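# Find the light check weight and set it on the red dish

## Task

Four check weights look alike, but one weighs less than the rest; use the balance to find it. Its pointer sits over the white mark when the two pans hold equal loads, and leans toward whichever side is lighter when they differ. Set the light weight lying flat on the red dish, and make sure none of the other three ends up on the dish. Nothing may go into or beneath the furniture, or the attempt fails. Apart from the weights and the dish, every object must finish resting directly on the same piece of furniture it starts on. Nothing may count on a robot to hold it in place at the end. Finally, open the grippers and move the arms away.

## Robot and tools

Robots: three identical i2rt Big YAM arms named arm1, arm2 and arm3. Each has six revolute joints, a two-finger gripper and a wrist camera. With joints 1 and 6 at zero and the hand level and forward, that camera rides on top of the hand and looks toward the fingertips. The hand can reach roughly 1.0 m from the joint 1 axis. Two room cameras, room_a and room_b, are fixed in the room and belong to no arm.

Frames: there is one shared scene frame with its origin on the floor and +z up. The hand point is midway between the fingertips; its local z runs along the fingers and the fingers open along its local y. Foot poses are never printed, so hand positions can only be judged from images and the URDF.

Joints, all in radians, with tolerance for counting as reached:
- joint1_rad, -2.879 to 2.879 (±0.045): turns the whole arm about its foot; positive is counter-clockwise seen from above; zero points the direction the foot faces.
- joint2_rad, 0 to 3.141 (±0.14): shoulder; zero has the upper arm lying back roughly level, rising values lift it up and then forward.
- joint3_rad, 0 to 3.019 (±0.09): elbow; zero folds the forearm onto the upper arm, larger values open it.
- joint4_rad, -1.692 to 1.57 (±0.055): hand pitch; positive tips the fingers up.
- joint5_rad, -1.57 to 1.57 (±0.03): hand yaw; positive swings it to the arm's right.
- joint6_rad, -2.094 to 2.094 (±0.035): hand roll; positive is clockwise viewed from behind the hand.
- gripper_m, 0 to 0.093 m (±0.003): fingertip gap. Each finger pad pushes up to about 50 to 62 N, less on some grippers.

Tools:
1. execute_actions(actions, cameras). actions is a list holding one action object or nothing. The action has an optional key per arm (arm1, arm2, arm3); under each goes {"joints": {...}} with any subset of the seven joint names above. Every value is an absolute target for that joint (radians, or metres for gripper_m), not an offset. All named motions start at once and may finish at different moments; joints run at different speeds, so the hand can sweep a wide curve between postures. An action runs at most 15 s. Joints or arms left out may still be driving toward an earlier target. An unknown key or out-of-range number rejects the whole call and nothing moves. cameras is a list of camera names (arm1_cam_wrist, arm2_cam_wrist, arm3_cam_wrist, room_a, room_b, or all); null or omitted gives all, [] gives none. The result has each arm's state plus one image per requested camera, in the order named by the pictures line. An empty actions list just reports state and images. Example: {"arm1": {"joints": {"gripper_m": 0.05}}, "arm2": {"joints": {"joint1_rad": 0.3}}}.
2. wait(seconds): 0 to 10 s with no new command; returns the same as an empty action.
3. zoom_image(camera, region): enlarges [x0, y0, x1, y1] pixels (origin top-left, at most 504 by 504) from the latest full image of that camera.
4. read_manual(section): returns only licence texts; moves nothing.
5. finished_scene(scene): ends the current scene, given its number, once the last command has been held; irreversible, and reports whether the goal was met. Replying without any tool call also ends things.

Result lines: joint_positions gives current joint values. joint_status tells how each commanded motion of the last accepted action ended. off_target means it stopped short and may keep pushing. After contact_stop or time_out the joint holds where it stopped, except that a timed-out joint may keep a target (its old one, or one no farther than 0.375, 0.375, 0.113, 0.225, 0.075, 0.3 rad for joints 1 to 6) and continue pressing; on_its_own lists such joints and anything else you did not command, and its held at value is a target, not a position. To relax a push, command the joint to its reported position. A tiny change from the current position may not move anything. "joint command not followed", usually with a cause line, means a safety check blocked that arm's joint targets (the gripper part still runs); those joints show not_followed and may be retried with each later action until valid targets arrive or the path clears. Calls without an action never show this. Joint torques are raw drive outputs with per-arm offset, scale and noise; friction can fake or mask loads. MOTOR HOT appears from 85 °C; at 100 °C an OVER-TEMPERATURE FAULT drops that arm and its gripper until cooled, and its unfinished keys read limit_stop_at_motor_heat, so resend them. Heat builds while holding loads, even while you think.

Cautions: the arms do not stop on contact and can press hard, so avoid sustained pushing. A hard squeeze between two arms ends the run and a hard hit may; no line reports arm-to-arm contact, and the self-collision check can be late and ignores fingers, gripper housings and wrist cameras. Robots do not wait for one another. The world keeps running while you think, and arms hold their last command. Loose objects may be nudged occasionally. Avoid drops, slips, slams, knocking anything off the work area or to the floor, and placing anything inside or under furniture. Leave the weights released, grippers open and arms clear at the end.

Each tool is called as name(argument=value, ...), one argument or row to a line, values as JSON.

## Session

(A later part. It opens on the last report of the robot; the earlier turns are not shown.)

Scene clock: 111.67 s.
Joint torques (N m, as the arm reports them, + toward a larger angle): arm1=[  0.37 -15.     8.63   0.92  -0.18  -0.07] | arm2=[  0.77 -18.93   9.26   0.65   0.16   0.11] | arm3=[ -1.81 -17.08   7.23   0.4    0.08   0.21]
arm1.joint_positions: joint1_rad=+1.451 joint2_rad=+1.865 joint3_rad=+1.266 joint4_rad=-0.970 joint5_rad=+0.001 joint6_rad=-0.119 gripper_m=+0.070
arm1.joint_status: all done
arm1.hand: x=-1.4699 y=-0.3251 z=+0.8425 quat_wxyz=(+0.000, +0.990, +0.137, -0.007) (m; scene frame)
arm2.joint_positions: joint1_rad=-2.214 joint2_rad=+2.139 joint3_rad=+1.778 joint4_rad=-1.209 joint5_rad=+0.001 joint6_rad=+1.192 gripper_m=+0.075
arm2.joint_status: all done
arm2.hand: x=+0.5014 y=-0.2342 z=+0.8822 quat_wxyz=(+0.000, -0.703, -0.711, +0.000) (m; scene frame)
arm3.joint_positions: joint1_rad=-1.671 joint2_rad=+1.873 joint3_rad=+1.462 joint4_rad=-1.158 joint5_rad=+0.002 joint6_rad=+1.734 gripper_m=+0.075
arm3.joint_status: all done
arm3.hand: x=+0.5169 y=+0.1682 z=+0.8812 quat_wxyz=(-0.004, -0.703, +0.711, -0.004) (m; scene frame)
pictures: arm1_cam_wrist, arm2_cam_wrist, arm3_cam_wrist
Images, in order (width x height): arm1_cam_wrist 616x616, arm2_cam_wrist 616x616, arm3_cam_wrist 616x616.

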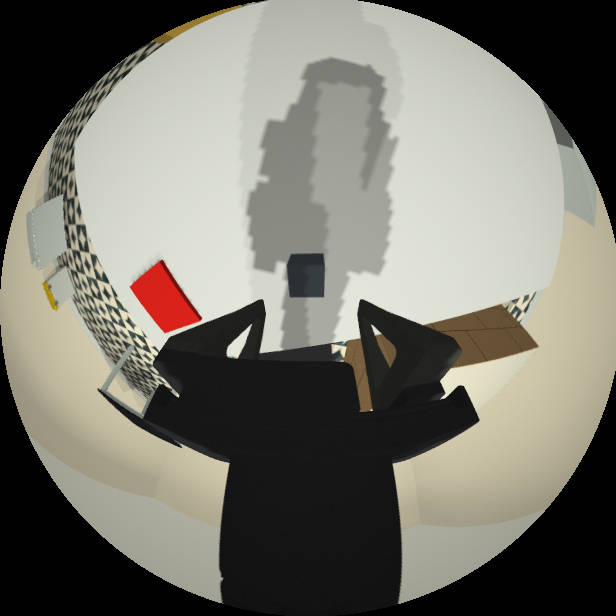

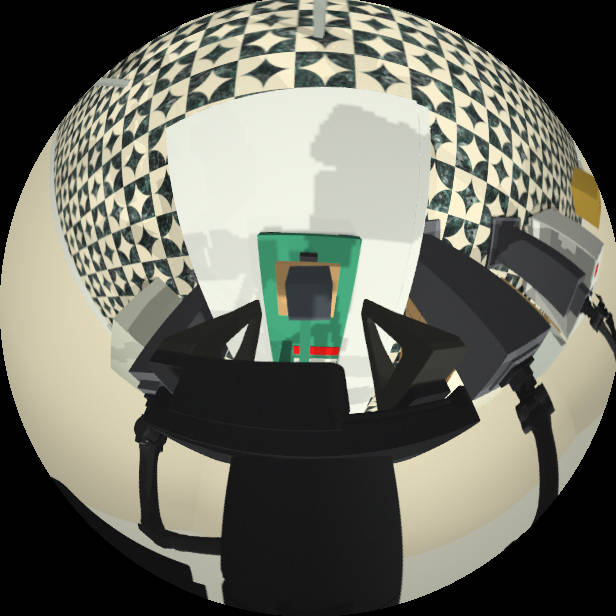

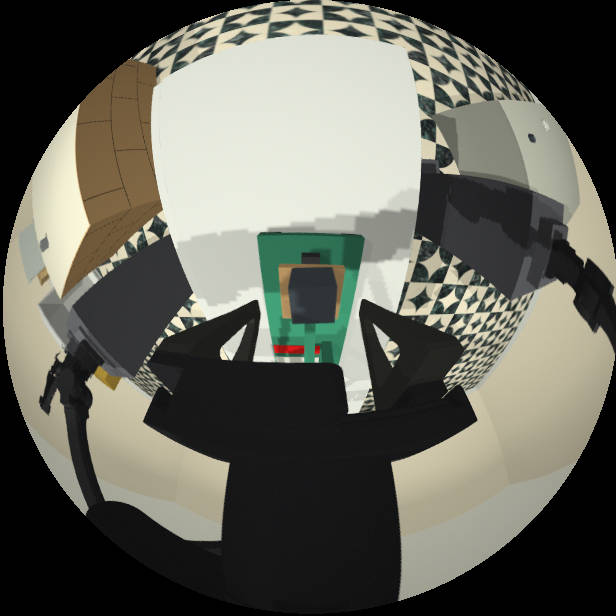

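zoom_image(
  camera="arm2_cam_wrist",
  region=[230, 210, 390, 370],
)

zoom_image(
  camera="arm3_cam_wrist",
  region=[230, 210, 390, 370],
)

zoom_image(
  camera="arm1_cam_wrist",
  region=[230, 210, 390, 370],
)

Region (230, 210, 390, 370) of arm2_cam_wrist's 616x616 image, scaled by 3.150, with more detail than that image has.

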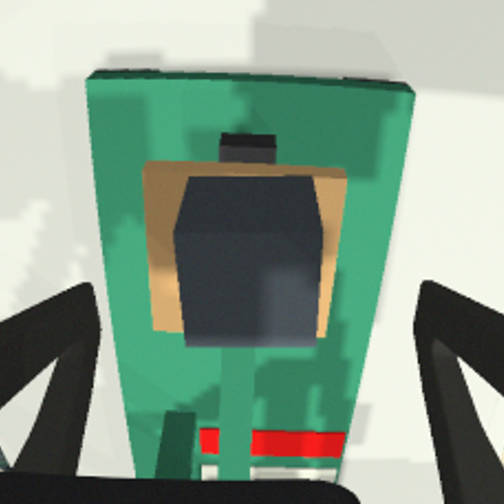

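Region (230, 210, 390, 370) of arm3_cam_wrist's 616x616 image, scaled by 3.150, with more detail than that image has.

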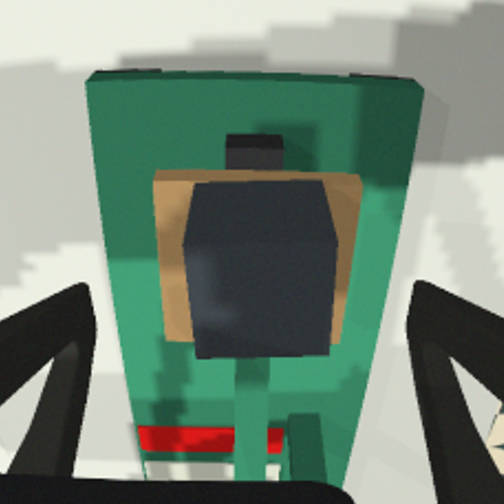

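Region (230, 210, 390, 370) of arm1_cam_wrist's 616x616 image, scaled by 3.150, with more detail than that image has.

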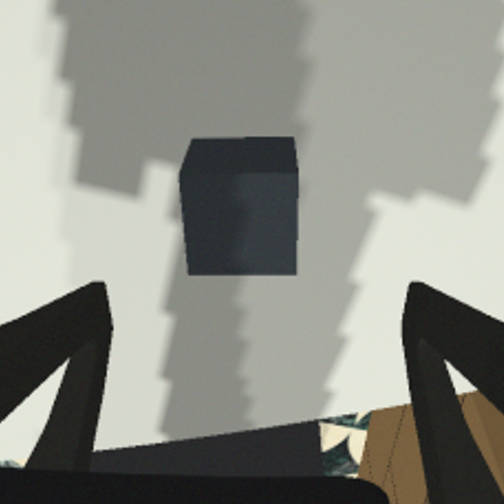

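execute_actions(
  actions=[
    {"arm1": {"joints": {"joint1_rad": 1.474, "joint2_rad": 1.93, "joint3_rad": 1.232, "joint4_rad": -0.862, "joint6_rad": -0.155}}, "arm2": {"joints": {"joint3_rad": 1.752, "joint4_rad": -1.183}}, "arm3": {"joints": {"joint3_rad": 1.438, "joint4_rad": -1.128}}},
  ],
  cameras=["arm1_cam_wrist", "arm2_cam_wrist", "arm3_cam_wrist"],
)

Scene clock: 117.90 s.
Joint torques (N m, as the arm reports them, + toward a larger angle): arm1=[  0.8  -15.35   6.95   0.94  -0.16  -0.08] | arm2=[  0.88 -18.66   7.52   0.63   0.17   0.1 ] | arm3=[ -1.96 -16.79   6.34   0.51   0.08   0.19]
arm1.joint_positions: joint1_rad=+1.458 joint2_rad=+1.932 joint3_rad=+1.232 joint4_rad=-0.878 joint5_rad=+0.001 joint6_rad=-0.138 gripper_m=+0.070
arm1.joint_status: all done
arm1.hand: x=-1.4673 y=-0.3284 z=+0.7993 quat_wxyz=(+0.000, +0.989, +0.150, -0.003) (m; scene frame)
arm2.joint_positions: joint1_rad=-2.214 joint2_rad=+2.137 joint3_rad=+1.754 joint4_rad=-1.193 joint5_rad=+0.001 joint6_rad=+1.192 gripper_m=+0.075
arm2.joint_status: all done
arm2.hand: x=+0.4970 y=-0.2326 z=+0.8751 quat_wxyz=(+0.002, -0.703, -0.711, +0.001) (m; scene frame)
arm3.joint_positions: joint1_rad=-1.671 joint2_rad=+1.873 joint3_rad=+1.451 joint4_rad=-1.139 joint5_rad=+0.002 joint6_rad=+1.734 gripper_m=+0.075
arm3.joint_status: all done
arm3.hand: x=+0.5168 y=+0.1681 z=+0.8774 quat_wxyz=(-0.006, -0.703, +0.711, -0.002) (m; scene frame)
pictures: arm1_cam_wrist, arm2_cam_wrist, arm3_cam_wrist
Images, in order (width x height): arm1_cam_wrist 616x616, arm2_cam_wrist 616x616, arm3_cam_wrist 616x616.

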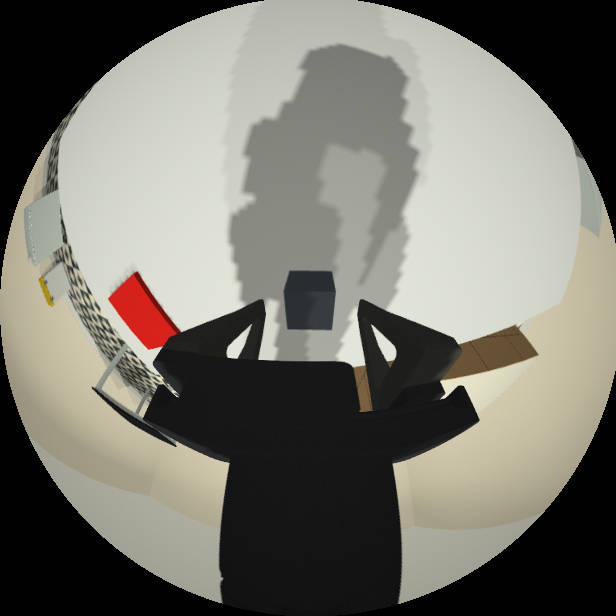

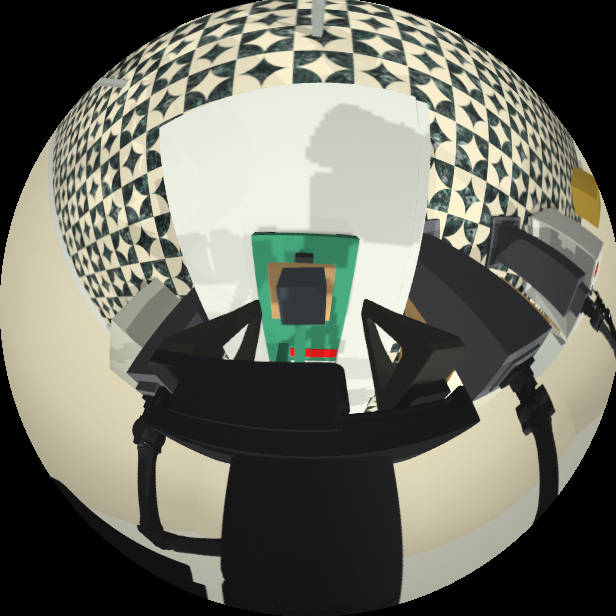

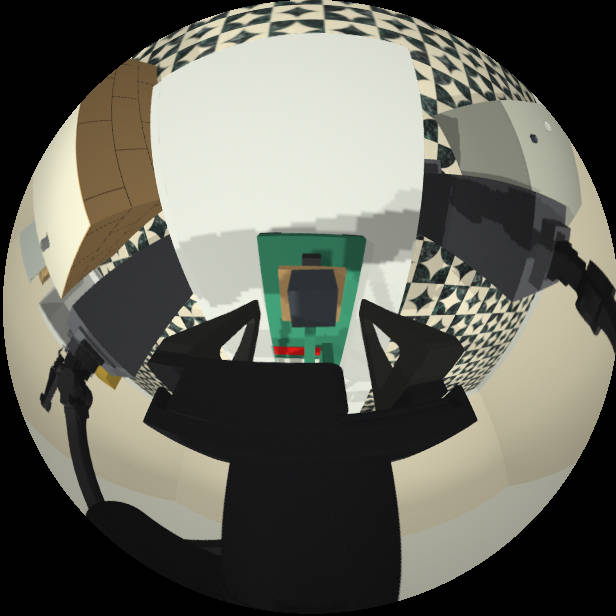

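execute_actions(
  actions=[
    {"arm1": {"joints": {"gripper_m": 0.024}}, "arm2": {"joints": {"gripper_m": 0.024}}, "arm3": {"joints": {"gripper_m": 0.024}}},
  ],
  cameras=["arm1_cam_wrist", "arm2_cam_wrist", "arm3_cam_wrist"],
)

Scene clock: 119.53 s.
Joint torques (N m, as the arm reports them, + toward a larger angle): arm1=[  0.99 -15.27   6.86   0.95  -0.17  -0.06] | arm2=[  0.12 -18.68   7.77   0.35   0.22   0.1 ] | arm3=[ -1.78 -16.42   6.5    0.51   0.16   0.21]
arm1.joint_positions: joint1_rad=+1.458 joint2_rad=+1.932 joint3_rad=+1.232 joint4_rad=-0.877 joint5_rad=+0.001 joint6_rad=-0.139 gripper_m=+0.030
arm1.joint_status: gripper_m off_target (ended at +0.030, target +0.024)
arm1.hand: x=-1.4674 y=-0.3284 z=+0.7993 quat_wxyz=(+0.000, +0.989, +0.151, -0.004) (m; scene frame)
arm2.joint_positions: joint1_rad=-2.213 joint2_rad=+2.136 joint3_rad=+1.754 joint4_rad=-1.186 joint5_rad=-0.001 joint6_rad=+1.192 gripper_m=+0.029
arm2.joint_status: gripper_m off_target (ended at +0.029, target +0.024)
arm2.hand: x=+0.4991 y=-0.2320 z=+0.8753 quat_wxyz=(-0.001, -0.702, -0.712, -0.001) (m; scene frame)
arm3.joint_positions: joint1_rad=-1.671 joint2_rad=+1.873 joint3_rad=+1.450 joint4_rad=-1.139 joint5_rad=-0.001 joint6_rad=+1.734 gripper_m=+0.029
arm3.joint_status: gripper_m off_target (ended at +0.029, target +0.024)
arm3.hand: x=+0.5171 y=+0.1678 z=+0.8771 quat_wxyz=(-0.007, -0.703, +0.711, -0.003) (m; scene frame)
pictures: arm1_cam_wrist, arm2_cam_wrist, arm3_cam_wrist
Images, in order (width x height): arm1_cam_wrist 616x616, arm2_cam_wrist 616x616, arm3_cam_wrist 616x616.

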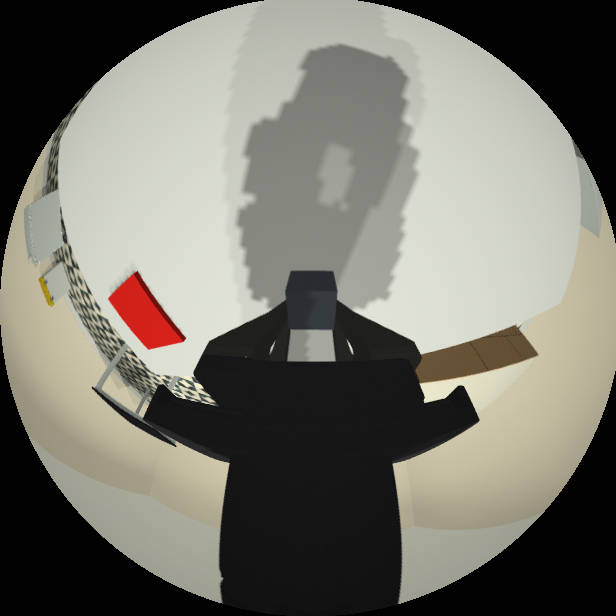

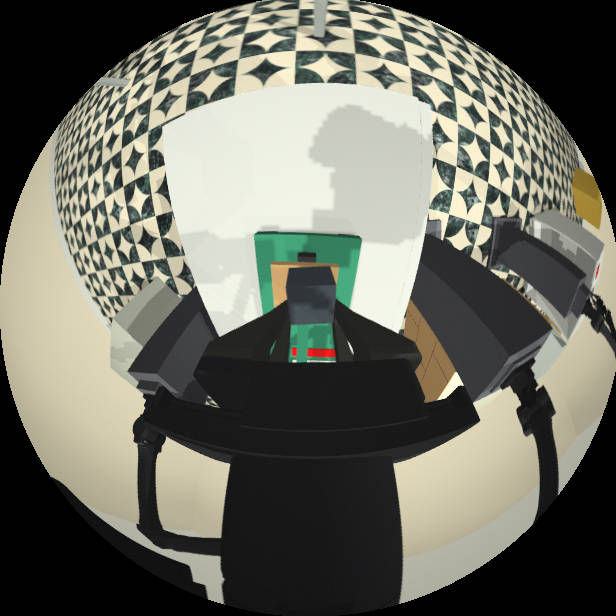

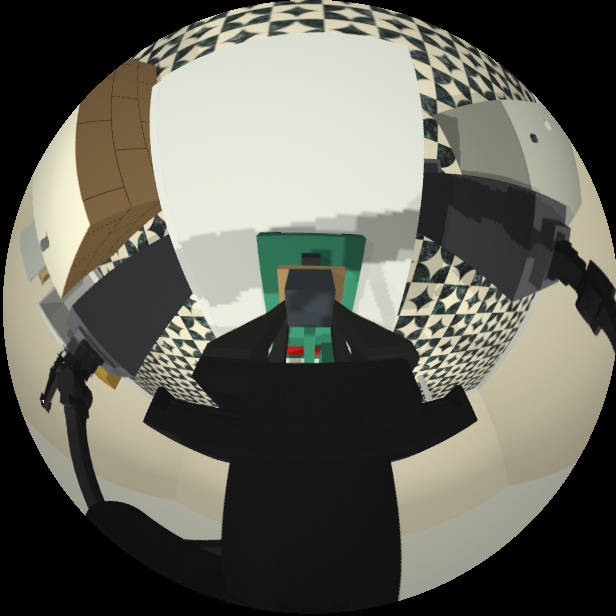

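execute_actions(
  actions=[
    {"arm1": {"joints": {"joint1_rad": 1.845, "joint2_rad": 1.79, "joint4_rad": -1.013}}, "arm2": {"joints": {"joint2_rad": 1.98, "joint4_rad": -1.345}}, "arm3": {"joints": {"joint2_rad": 1.3, "joint3_rad": 1.3, "joint4_rad": -1.57}}},
  ],
  cameras=["arm1_cam_wrist", "arm3_cam_wrist", "room_a"],
)

Scene clock: 123.63 s.
Joint torques (N m, as the arm reports them, + toward a larger angle): arm1=[ -1.4  -13.26   7.72  -0.25  -0.03  -0.06] | arm2=[  0.63 -16.55   9.28  -0.12   0.2    0.11] | arm3=[-1.97 -7.39  9.02 -0.18  0.18  0.19]
arm1.joint_positions: joint1_rad=+1.857 joint2_rad=+1.783 joint3_rad=+1.229 joint4_rad=-1.000 joint5_rad=-0.002 joint6_rad=-0.141 gripper_m=+0.030
arm1.joint_status: all done
arm1.hand: x=-1.3839 y=-0.5107 z=+0.8697 quat_wxyz=(+0.002, +0.939, +0.345, -0.015) (m; scene frame)
arm2.joint_positions: joint1_rad=-2.213 joint2_rad=+1.989 joint3_rad=+1.739 joint4_rad=-1.338 joint5_rad=-0.001 joint6_rad=+1.192 gripper_m=+0.029
arm2.joint_status: all done
arm2.hand: x=+0.4677 y=-0.2200 z=+0.9587 quat_wxyz=(+0.008, -0.702, -0.712, +0.003) (m; scene frame)
arm3.joint_positions: joint1_rad=-1.671 joint2_rad=+1.291 joint3_rad=+1.287 joint4_rad=-1.566 joint5_rad=-0.001 joint6_rad=+1.735 gripper_m=+0.029
arm3.joint_status: all done
arm3.hand: x=+0.6996 y=+0.1983 z=+1.0741 quat_wxyz=(-0.004, -0.703, +0.711, -0.006) (m; scene frame)
pictures: arm1_cam_wrist, arm3_cam_wrist, room_a
Images, in order (width x height): arm1_cam_wrist 616x616, arm3_cam_wrist 616x616, room_a 504x504.

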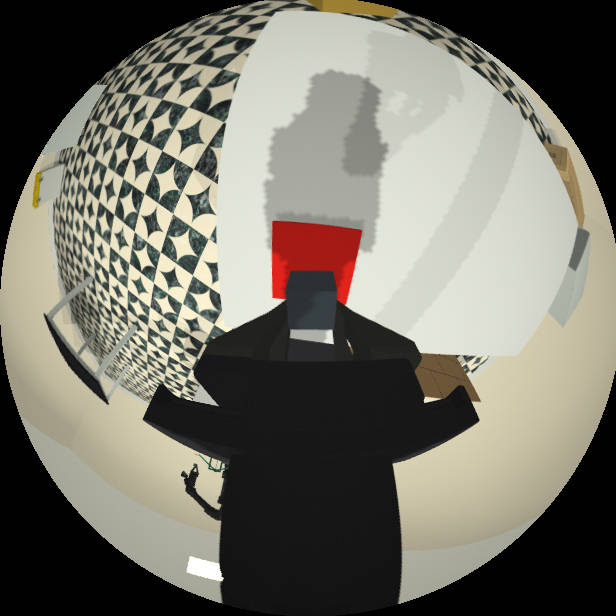

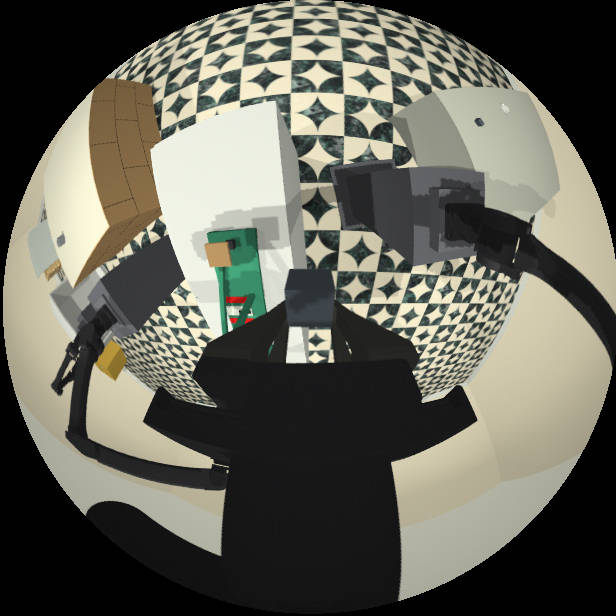

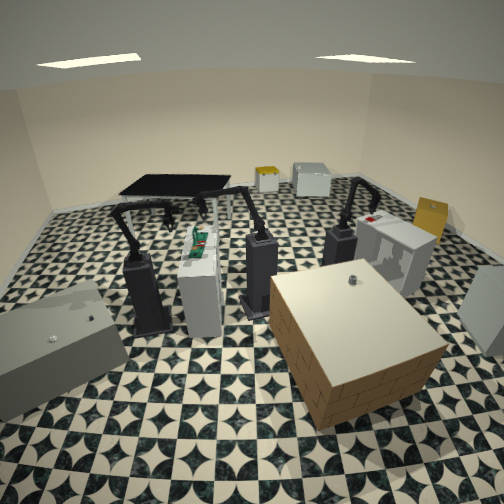

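zoom_image(
  camera="arm1_cam_wrist",
  region=[220, 190, 400, 370],
)

Region (220, 190, 400, 370) of arm1_cam_wrist's 616x616 image, scaled by 2.800, with more detail than that image has.

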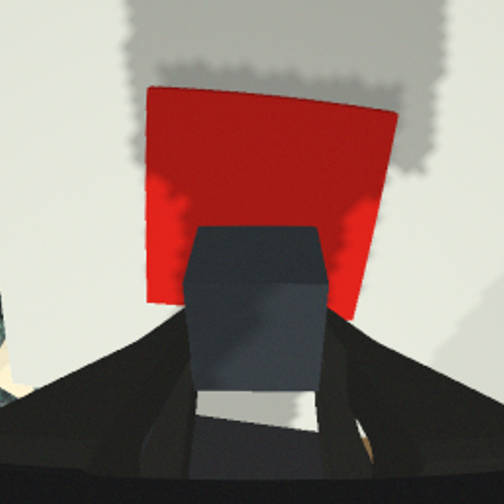

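execute_actions(
  actions=[
    {"arm1": {"joints": {"joint1_rad": 1.838, "joint2_rad": 1.87, "joint3_rad": 1.186, "joint4_rad": -0.87}}, "arm3": {"joints": {"joint1_rad": 1.786, "joint6_rad": 0.5}}},
  ],
  cameras=["arm1_cam_wrist", "arm3_cam_wrist", "room_a"],
)

Scene clock: 132.70 s.
Joint torques (N m, as the arm reports them, + toward a larger angle): arm1=[ -2.22 -15.65   7.15   0.86  -0.04  -0.02] | arm2=[  0.71 -17.13   9.39  -0.11   0.21   0.09] | arm3=[-1.72 -8.59  9.04 -0.16  0.16 -0.08]
arm1.joint_positions: joint1_rad=+1.855 joint2_rad=+1.884 joint3_rad=+1.181 joint4_rad=-0.885 joint5_rad=-0.002 joint6_rad=-0.141 gripper_m=+0.030
arm1.joint_status: all done
arm1.hand: x=-1.3795 y=-0.5063 z=+0.8068 quat_wxyz=(-0.001, +0.939, +0.343, +0.002) (m; scene frame)
arm2.joint_positions: joint1_rad=-2.213 joint2_rad=+1.989 joint3_rad=+1.739 joint4_rad=-1.338 joint5_rad=-0.001 joint6_rad=+1.192 gripper_m=+0.029
arm2.joint_status: not commanded
arm2.hand: x=+0.4677 y=-0.2200 z=+0.9587 quat_wxyz=(+0.008, -0.702, -0.712, +0.003) (m; scene frame)
arm3.joint_positions: joint1_rad=+1.786 joint2_rad=+1.298 joint3_rad=+1.287 joint4_rad=-1.566 joint5_rad=-0.002 joint6_rad=+0.515 gripper_m=+0.029
arm3.joint_status: all done
arm3.hand: x=+1.3866 y=+0.4178 z=+1.0712 quat_wxyz=(+0.001, -0.024, -1.000, +0.007) (m; scene frame)
pictures: arm1_cam_wrist, arm3_cam_wrist, room_a
Images, in order (width x height): arm1_cam_wrist 616x616, arm3_cam_wrist 616x616, room_a 504x504.

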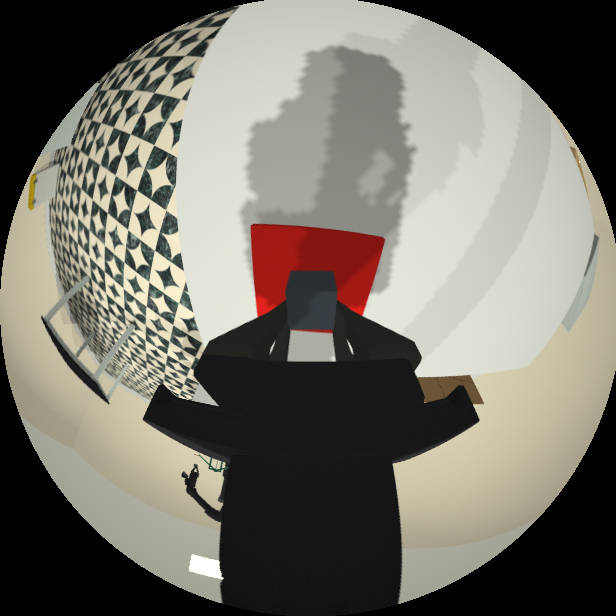

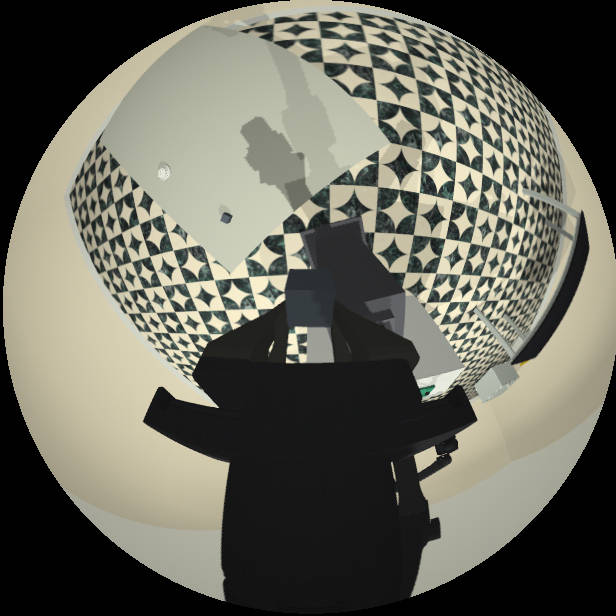

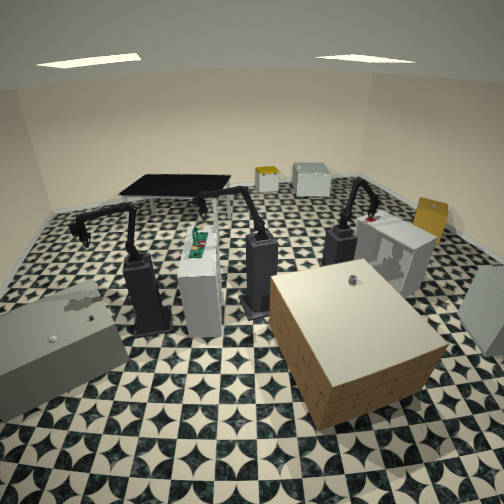

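execute_actions(
  actions=[
    {"arm1": {"joints": {"joint2_rad": 1.884, "gripper_m": 0.065}}, "arm3": {"joints": {"joint2_rad": 2.465, "joint3_rad": 1.348, "joint4_rad": -0.435}}},
  ],
  cameras=["arm1_cam_wrist", "arm3_cam_wrist", "room_a"],
)

Scene clock: 137.67 s.
Joint torques (N m, as the arm reports them, + toward a larger angle): arm1=[ -1.87 -14.39   7.13   0.93  -0.03  -0.03] | arm2=[  0.72 -16.82   9.32  -0.12   0.2    0.12] | arm3=[ -1.63 -18.37   5.27   0.43   0.19  -0.09]
arm1.joint_positions: joint1_rad=+1.855 joint2_rad=+1.884 joint3_rad=+1.181 joint4_rad=-0.885 joint5_rad=-0.002 joint6_rad=-0.141 gripper_m=+0.065
arm1.joint_status: all done
arm1.hand: x=-1.3795 y=-0.5063 z=+0.8068 quat_wxyz=(-0.001, +0.939, +0.343, +0.002) (m; scene frame)
arm2.joint_positions: joint1_rad=-2.213 joint2_rad=+1.989 joint3_rad=+1.739 joint4_rad=-1.338 joint5_rad=-0.001 joint6_rad=+1.192 gripper_m=+0.029
arm2.joint_status: not commanded
arm2.hand: x=+0.4677 y=-0.2200 z=+0.9587 quat_wxyz=(+0.008, -0.702, -0.712, +0.003) (m; scene frame)
arm3.joint_positions: joint1_rad=+1.786 joint2_rad=+2.466 joint3_rad=+1.322 joint4_rad=-0.445 joint5_rad=-0.002 joint6_rad=+0.515 gripper_m=+0.029
arm3.joint_status: all done
arm3.hand: x=+1.5206 y=+0.4778 z=+0.5285 quat_wxyz=(+0.006, -0.024, -1.000, +0.010) (m; scene frame)
pictures: arm1_cam_wrist, arm3_cam_wrist, room_a
Images, in order (width x height): arm1_cam_wrist 616x616, arm3_cam_wrist 616x616, room_a 504x504.

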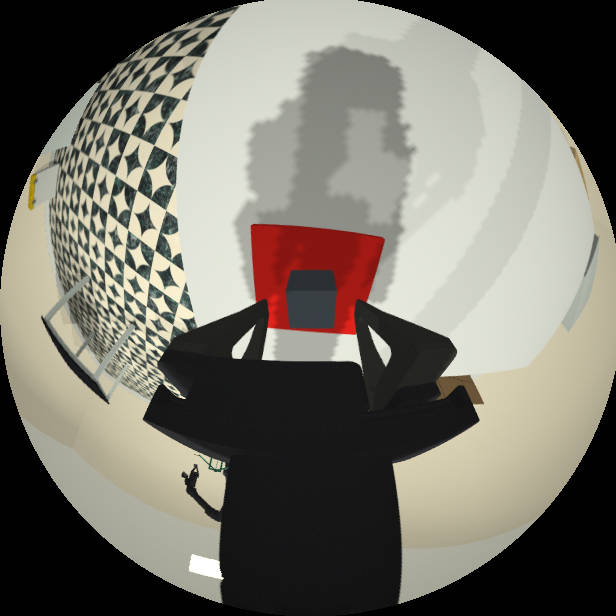

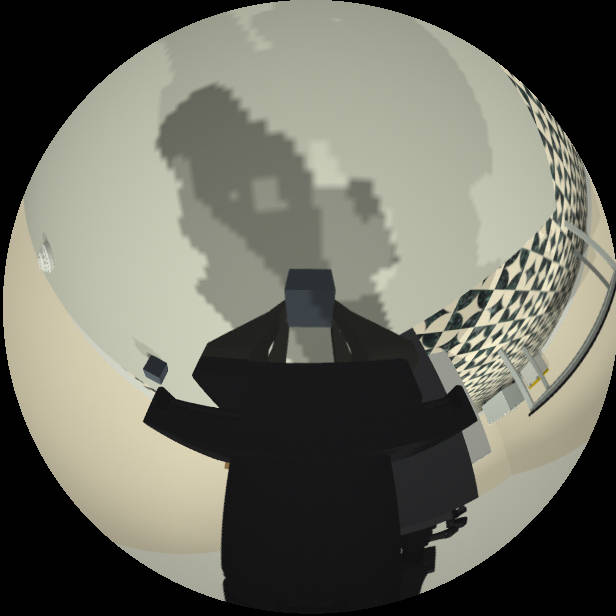

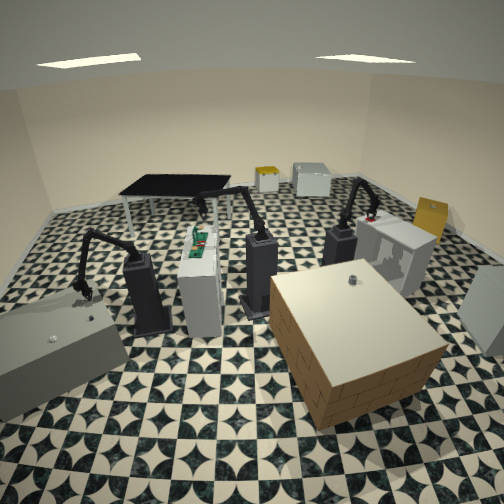

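execute_actions(
  actions=[
    {"arm1": {"joints": {"joint2_rad": 1.78, "joint4_rad": -0.99}}, "arm3": {"joints": {"joint2_rad": 2.505}}},
  ],
  cameras=["arm1_cam_wrist", "arm3_cam_wrist"],
)

Scene clock: 140.33 s.
Joint torques (N m, as the arm reports them, + toward a larger angle): arm1=[ -2.08 -12.78   7.67  -0.27  -0.06  -0.05] | arm2=[  0.84 -16.96   9.34  -0.16   0.21   0.11] | arm3=[ -1.49 -15.55   5.04   0.42   0.16  -0.09]
arm1.joint_positions: joint1_rad=+1.855 joint2_rad=+1.770 joint3_rad=+1.181 joint4_rad=-0.976 joint5_rad=-0.002 joint6_rad=-0.141 gripper_m=+0.065
arm1.joint_status: all done
arm1.hand: x=-1.3722 y=-0.5020 z=+0.8602 quat_wxyz=(+0.001, +0.939, +0.343, -0.009) (m; scene frame)
arm2.joint_positions: joint1_rad=-2.213 joint2_rad=+1.989 joint3_rad=+1.739 joint4_rad=-1.338 joint5_rad=-0.001 joint6_rad=+1.192 gripper_m=+0.029
arm2.joint_status: not commanded
arm2.hand: x=+0.4677 y=-0.2200 z=+0.9587 quat_wxyz=(+0.008, -0.702, -0.712, +0.003) (m; scene frame)
arm3.joint_positions: joint1_rad=+1.786 joint2_rad=+2.475 joint3_rad=+1.323 joint4_rad=-0.444 joint5_rad=-0.001 joint6_rad=+0.515 gripper_m=+0.029
arm3.joint_status: all done
arm3.hand: x=+1.5181 y=+0.4763 z=+0.5240 quat_wxyz=(+0.009, -0.024, -1.000, +0.011) (m; scene frame)
pictures: arm1_cam_wrist, arm3_cam_wrist
Images, in order (width x height): arm1_cam_wrist 616x616, arm3_cam_wrist 616x616.

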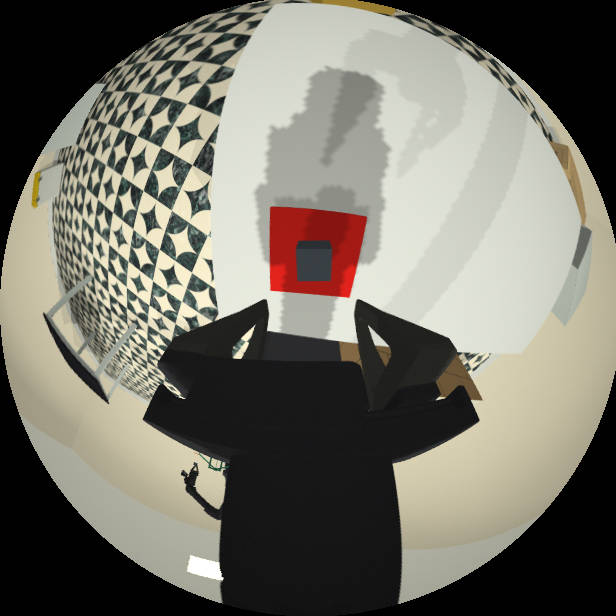

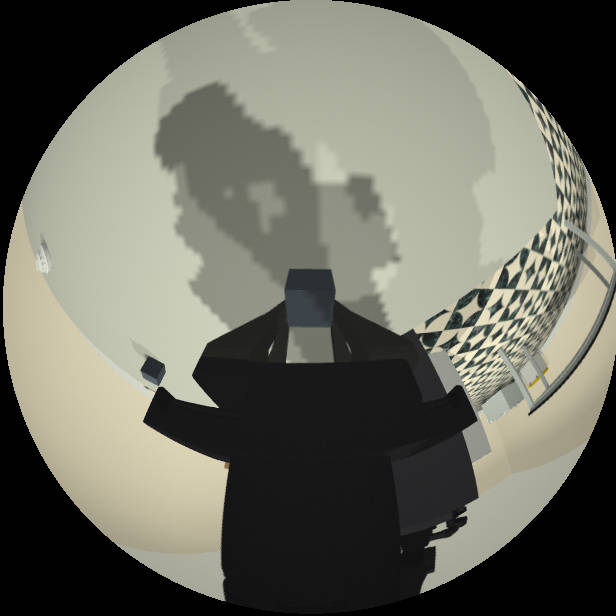

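execute_actions(
  actions=[
    {"arm3": {"joints": {"joint2_rad": 2.475, "gripper_m": 0.08}}},
  ],
  cameras=["arm3_cam_wrist"],
)

Scene clock: 147.40 s.
Joint torques (N m, as the arm reports them, + toward a larger angle): arm1=[ -1.85 -12.49   7.8   -0.26  -0.05  -0.05] | arm2=[  0.76 -17.01   9.35  -0.08   0.21   0.12] | arm3=[ -1.56 -18.26   4.99   0.41   0.15  -0.09]
arm1.joint_positions: joint1_rad=+1.855 joint2_rad=+1.770 joint3_rad=+1.181 joint4_rad=-0.976 joint5_rad=-0.002 joint6_rad=-0.141 gripper_m=+0.065
arm1.joint_status: not commanded
arm1.hand: x=-1.3722 y=-0.5020 z=+0.8602 quat_wxyz=(+0.001, +0.939, +0.343, -0.009) (m; scene frame)
arm2.joint_positions: joint1_rad=-2.213 joint2_rad=+1.989 joint3_rad=+1.739 joint4_rad=-1.338 joint5_rad=-0.001 joint6_rad=+1.192 gripper_m=+0.029
arm2.joint_status: not commanded
arm2.hand: x=+0.4677 y=-0.2200 z=+0.9587 quat_wxyz=(+0.008, -0.702, -0.712, +0.003) (m; scene frame)
arm3.joint_positions: joint1_rad=+1.786 joint2_rad=+2.475 joint3_rad=+1.323 joint4_rad=-0.444 joint5_rad=-0.001 joint6_rad=+0.515 gripper_m=+0.080
arm3.joint_status: all done
arm3.hand: x=+1.5181 y=+0.4763 z=+0.5240 quat_wxyz=(+0.009, -0.024, -1.000, +0.011) (m; scene frame)
pictures: arm3_cam_wrist
Images, in order (width x height): arm3_cam_wrist 616x616.

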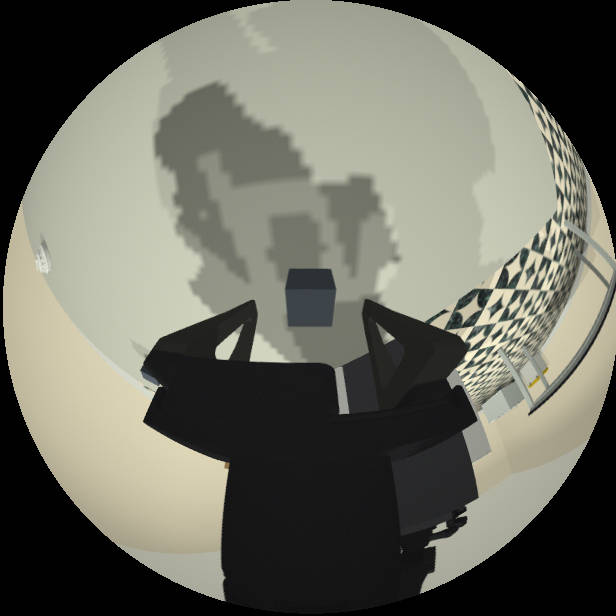

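execute_actions(
  actions=[],
)

Scene clock: 150.43 s.
Joint torques (N m, as the arm reports them, + toward a larger angle): arm1=[ -2.01 -12.7    7.87  -0.32  -0.04  -0.03] | arm2=[  0.41 -16.93   9.28  -0.08   0.22   0.09] | arm3=[ -1.68 -18.16   5.06   0.4    0.14  -0.09]
arm1.joint_positions: joint1_rad=+1.855 joint2_rad=+1.770 joint3_rad=+1.181 joint4_rad=-0.976 joint5_rad=-0.002 joint6_rad=-0.141 gripper_m=+0.065
arm1.joint_status: not commanded
arm1.hand: x=-1.3722 y=-0.5020 z=+0.8602 quat_wxyz=(+0.001, +0.939, +0.343, -0.009) (m; scene frame)
arm2.joint_positions: joint1_rad=-2.213 joint2_rad=+1.989 joint3_rad=+1.739 joint4_rad=-1.338 joint5_rad=-0.001 joint6_rad=+1.192 gripper_m=+0.029
arm2.joint_status: not commanded
arm2.hand: x=+0.4677 y=-0.2200 z=+0.9587 quat_wxyz=(+0.008, -0.702, -0.712, +0.003) (m; scene frame)
arm3.joint_positions: joint1_rad=+1.786 joint2_rad=+2.475 joint3_rad=+1.323 joint4_rad=-0.444 joint5_rad=-0.001 joint6_rad=+0.515 gripper_m=+0.080
arm3.joint_status: all done
arm3.hand: x=+1.5181 y=+0.4763 z=+0.5240 quat_wxyz=(+0.009, -0.024, -1.000, +0.011) (m; scene frame)
pictures: arm1_cam_wrist, arm2_cam_wrist, arm3_cam_wrist, room_a, room_b
Images, in order (width x height): arm1_cam_wrist 616x616, arm2_cam_wrist 616x616, arm3_cam_wrist 616x616, room_a 504x504, room_b 504x504.

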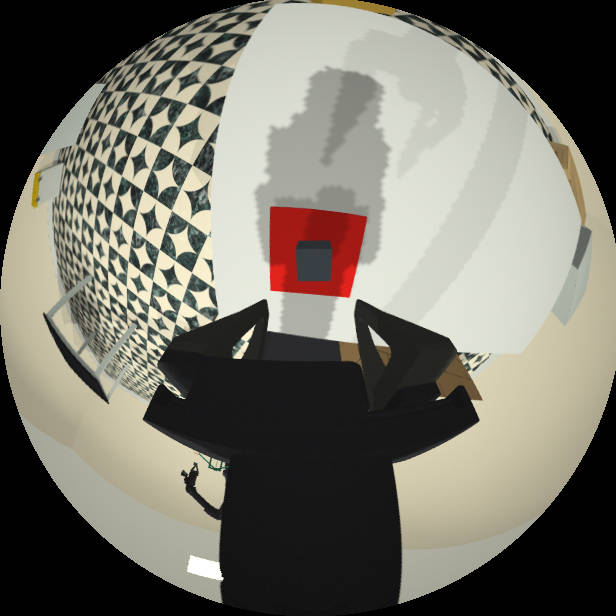

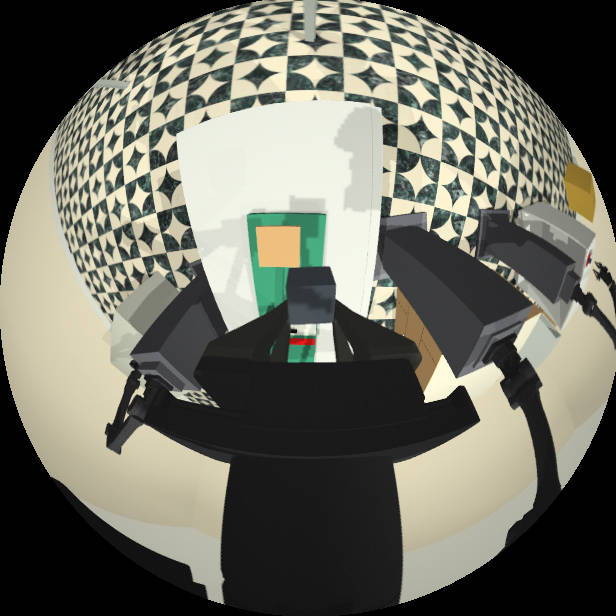

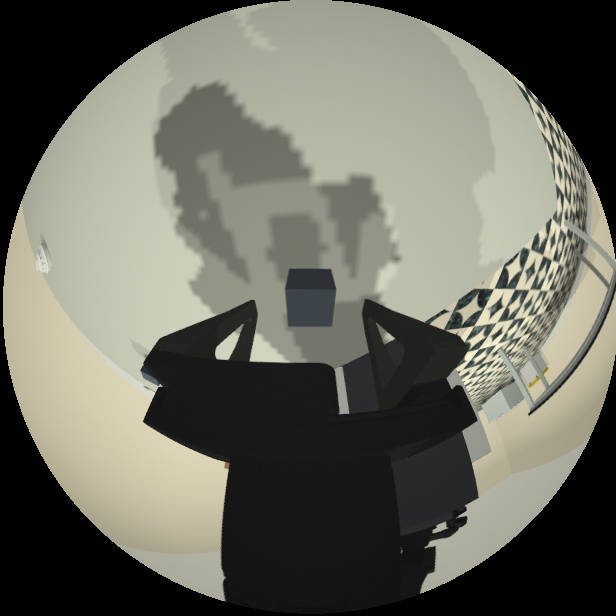

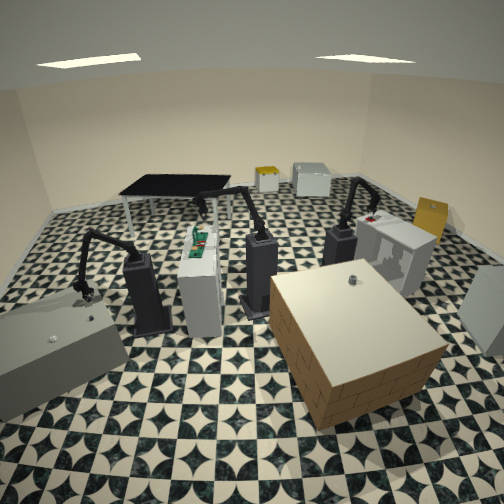

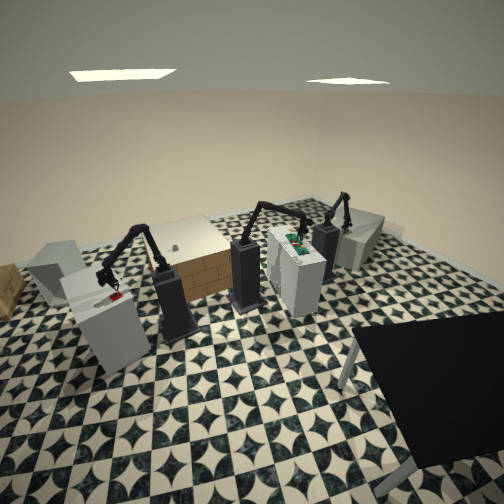

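execute_actions(
  actions=[
    {"arm3":{"joints":{"joint2_rad":2.355,"joint3_rad":1.44,"joint4_rad":-0.64}}},
  ],
  cameras=["arm3_cam_wrist"],
)

execute_actions(
  actions=[
    {"arm3":{"joints":{"joint1_rad":2.256,"joint3_rad":1.44}}},
  ],
  cameras=["arm3_cam_wrist"],
)

Scene clock: 152.33 s.
Joint torques (N m, as the arm reports them, + toward a larger angle): arm1=[ -2.08 -12.74   7.75  -0.14  -0.04  -0.05] | arm2=[  0.73 -16.89   9.34  -0.1    0.22   0.09] | arm3=[ -1.54 -17.8    5.8   -0.22   0.15  -0.09]
arm1.joint_positions: joint1_rad=+1.855 joint2_rad=+1.770 joint3_rad=+1.181 joint4_rad=-0.976 joint5_rad=-0.002 joint6_rad=-0.141 gripper_m=+0.065
arm1.joint_status: not commanded
arm1.hand: x=-1.3722 y=-0.5020 z=+0.8602 quat_wxyz=(+0.001, +0.939, +0.343, -0.009) (m; scene frame)
arm2.joint_positions: joint1_rad=-2.213 joint2_rad=+1.989 joint3_rad=+1.739 joint4_rad=-1.338 joint5_rad=-0.001 joint6_rad=+1.192 gripper_m=+0.029
arm2.joint_status: not commanded
arm2.hand: x=+0.4677 y=-0.2200 z=+0.9587 quat_wxyz=(+0.008, -0.702, -0.712, +0.003) (m; scene frame)
arm3.joint_positions: joint1_rad=+1.786 joint2_rad=+2.334 joint3_rad=+1.427 joint4_rad=-0.631 joint5_rad=-0.001 joint6_rad=+0.515 gripper_m=+0.080
arm3.joint_status: all done
arm3.hand: x=+1.5758 y=+0.5067 z=+0.6176 quat_wxyz=(-0.016, -0.024, -1.000, -0.002) (m; scene frame)
pictures: arm3_cam_wrist
Images, in order (width x height): arm3_cam_wrist 616x616.

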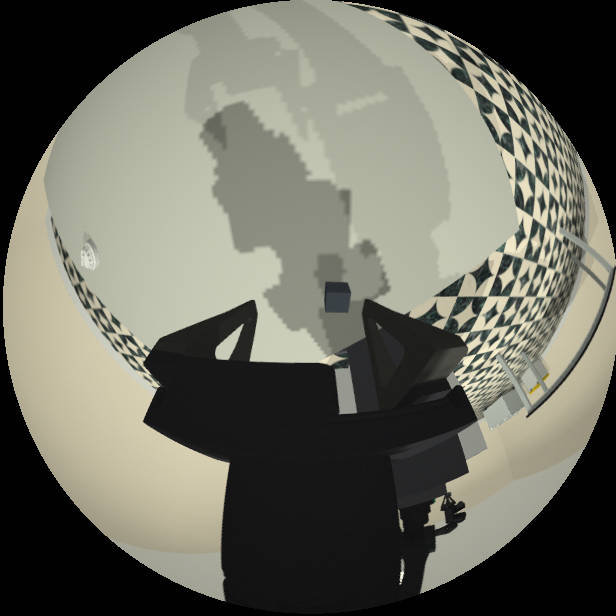

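Scene clock: 153.87 s.
Joint torques (N m, as the arm reports them, + toward a larger angle): arm1=[ -1.66 -12.77   7.73  -0.25  -0.05  -0.03] | arm2=[  0.64 -17.24   9.24  -0.08   0.21   0.11] | arm3=[ -1.2  -17.55   6.12  -0.2    0.13  -0.08]
arm1.joint_positions: joint1_rad=+1.855 joint2_rad=+1.770 joint3_rad=+1.181 joint4_rad=-0.976 joint5_rad=-0.002 joint6_rad=-0.141 gripper_m=+0.065
arm1.joint_status: not commanded
arm1.hand: x=-1.3722 y=-0.5020 z=+0.8602 quat_wxyz=(+0.001, +0.939, +0.343, -0.009) (m; scene frame)
arm2.joint_positions: joint1_rad=-2.213 joint2_rad=+1.989 joint3_rad=+1.739 joint4_rad=-1.338 joint5_rad=-0.001 joint6_rad=+1.192 gripper_m=+0.029
arm2.joint_status: not commanded
arm2.hand: x=+0.4677 y=-0.2200 z=+0.9587 quat_wxyz=(+0.008, -0.702, -0.712, +0.003) (m; scene frame)
arm3.joint_positions: joint1_rad=+2.251 joint2_rad=+2.334 joint3_rad=+1.427 joint4_rad=-0.631 joint5_rad=-0.001 joint6_rad=+0.514 gripper_m=+0.080
arm3.joint_status: all done
arm3.hand: x=+1.4049 y=+0.7098 z=+0.6145 quat_wxyz=(-0.012, +0.208, -0.978, -0.004) (m; scene frame)
pictures: arm3_cam_wrist
Images, in order (width x height): arm3_cam_wrist 616x616.

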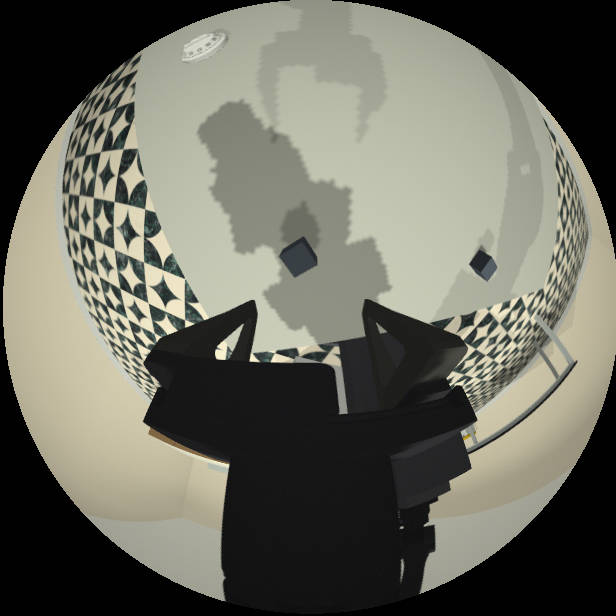

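zoom_image(
  camera="arm3_cam_wrist",
  region=[230, 190, 390, 350],
)

Region (230, 190, 390, 350) of arm3_cam_wrist's 616x616 image, scaled by 3.150, with more detail than that image has.

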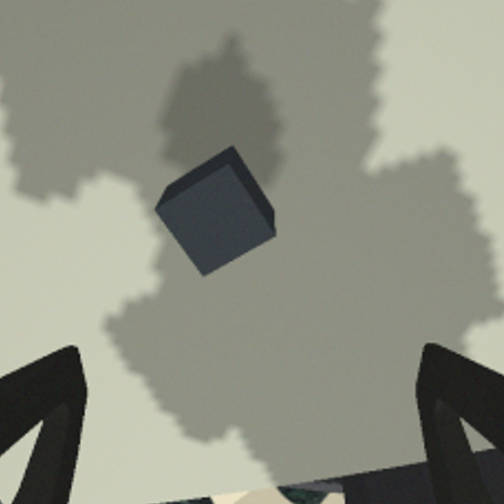

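execute_actions(
  actions=[
    {"arm3":{"joints":{"joint1_rad":2.28,"joint2_rad":2.43,"joint3_rad":1.53,"joint4_rad":-0.645,"joint6_rad":-0.06}}},
  ],
  cameras=["arm3_cam_wrist"],
)

Scene clock: 159.10 s.
Joint torques (N m, as the arm reports them, + toward a larger angle): arm1=[ -1.7  -13.25   7.91  -0.26  -0.04  -0.04] | arm2=[  0.47 -16.95   9.37  -0.06   0.21   0.09] | arm3=[ -1.06 -17.34   7.39  -0.16   0.07  -0.14]
arm1.joint_positions: joint1_rad=+1.855 joint2_rad=+1.770 joint3_rad=+1.181 joint4_rad=-0.976 joint5_rad=-0.002 joint6_rad=-0.141 gripper_m=+0.065
arm1.joint_status: not commanded
arm1.hand: x=-1.3722 y=-0.5020 z=+0.8602 quat_wxyz=(+0.001, +0.939, +0.343, -0.009) (m; scene frame)
arm2.joint_positions: joint1_rad=-2.213 joint2_rad=+1.989 joint3_rad=+1.739 joint4_rad=-1.338 joint5_rad=-0.001 joint6_rad=+1.192 gripper_m=+0.029
arm2.joint_status: not commanded
arm2.hand: x=+0.4677 y=-0.2200 z=+0.9587 quat_wxyz=(+0.008, -0.702, -0.712, +0.003) (m; scene frame)
arm3.joint_positions: joint1_rad=+2.272 joint2_rad=+2.401 joint3_rad=+1.496 joint4_rad=-0.638 joint5_rad=-0.001 joint6_rad=-0.043 gripper_m=+0.080
arm3.joint_status: all done
arm3.hand: x=+1.4033 y=+0.7280 z=+0.5935 quat_wxyz=(-0.011, +0.478, -0.878, +0.000) (m; scene frame)
pictures: arm3_cam_wrist
Images, in order (width x height): arm3_cam_wrist 616x616.

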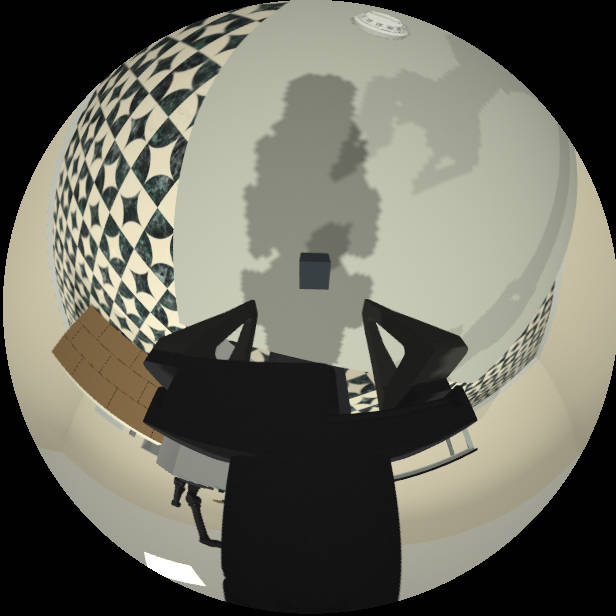

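zoom_image(
  camera="arm3_cam_wrist",
  region=[240, 220, 380, 360],
)

Region (240, 220, 380, 360) of arm3_cam_wrist's 616x616 image, scaled by 3.600, with more detail than that image has.

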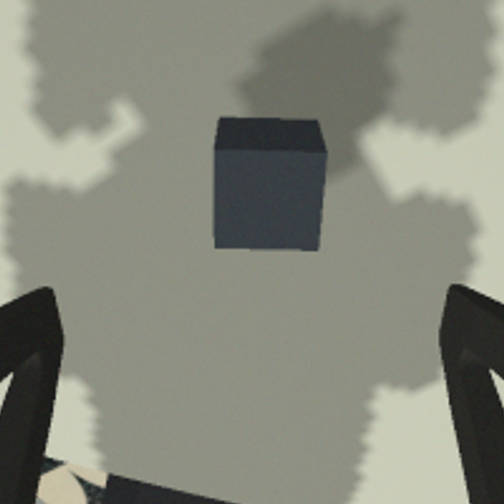

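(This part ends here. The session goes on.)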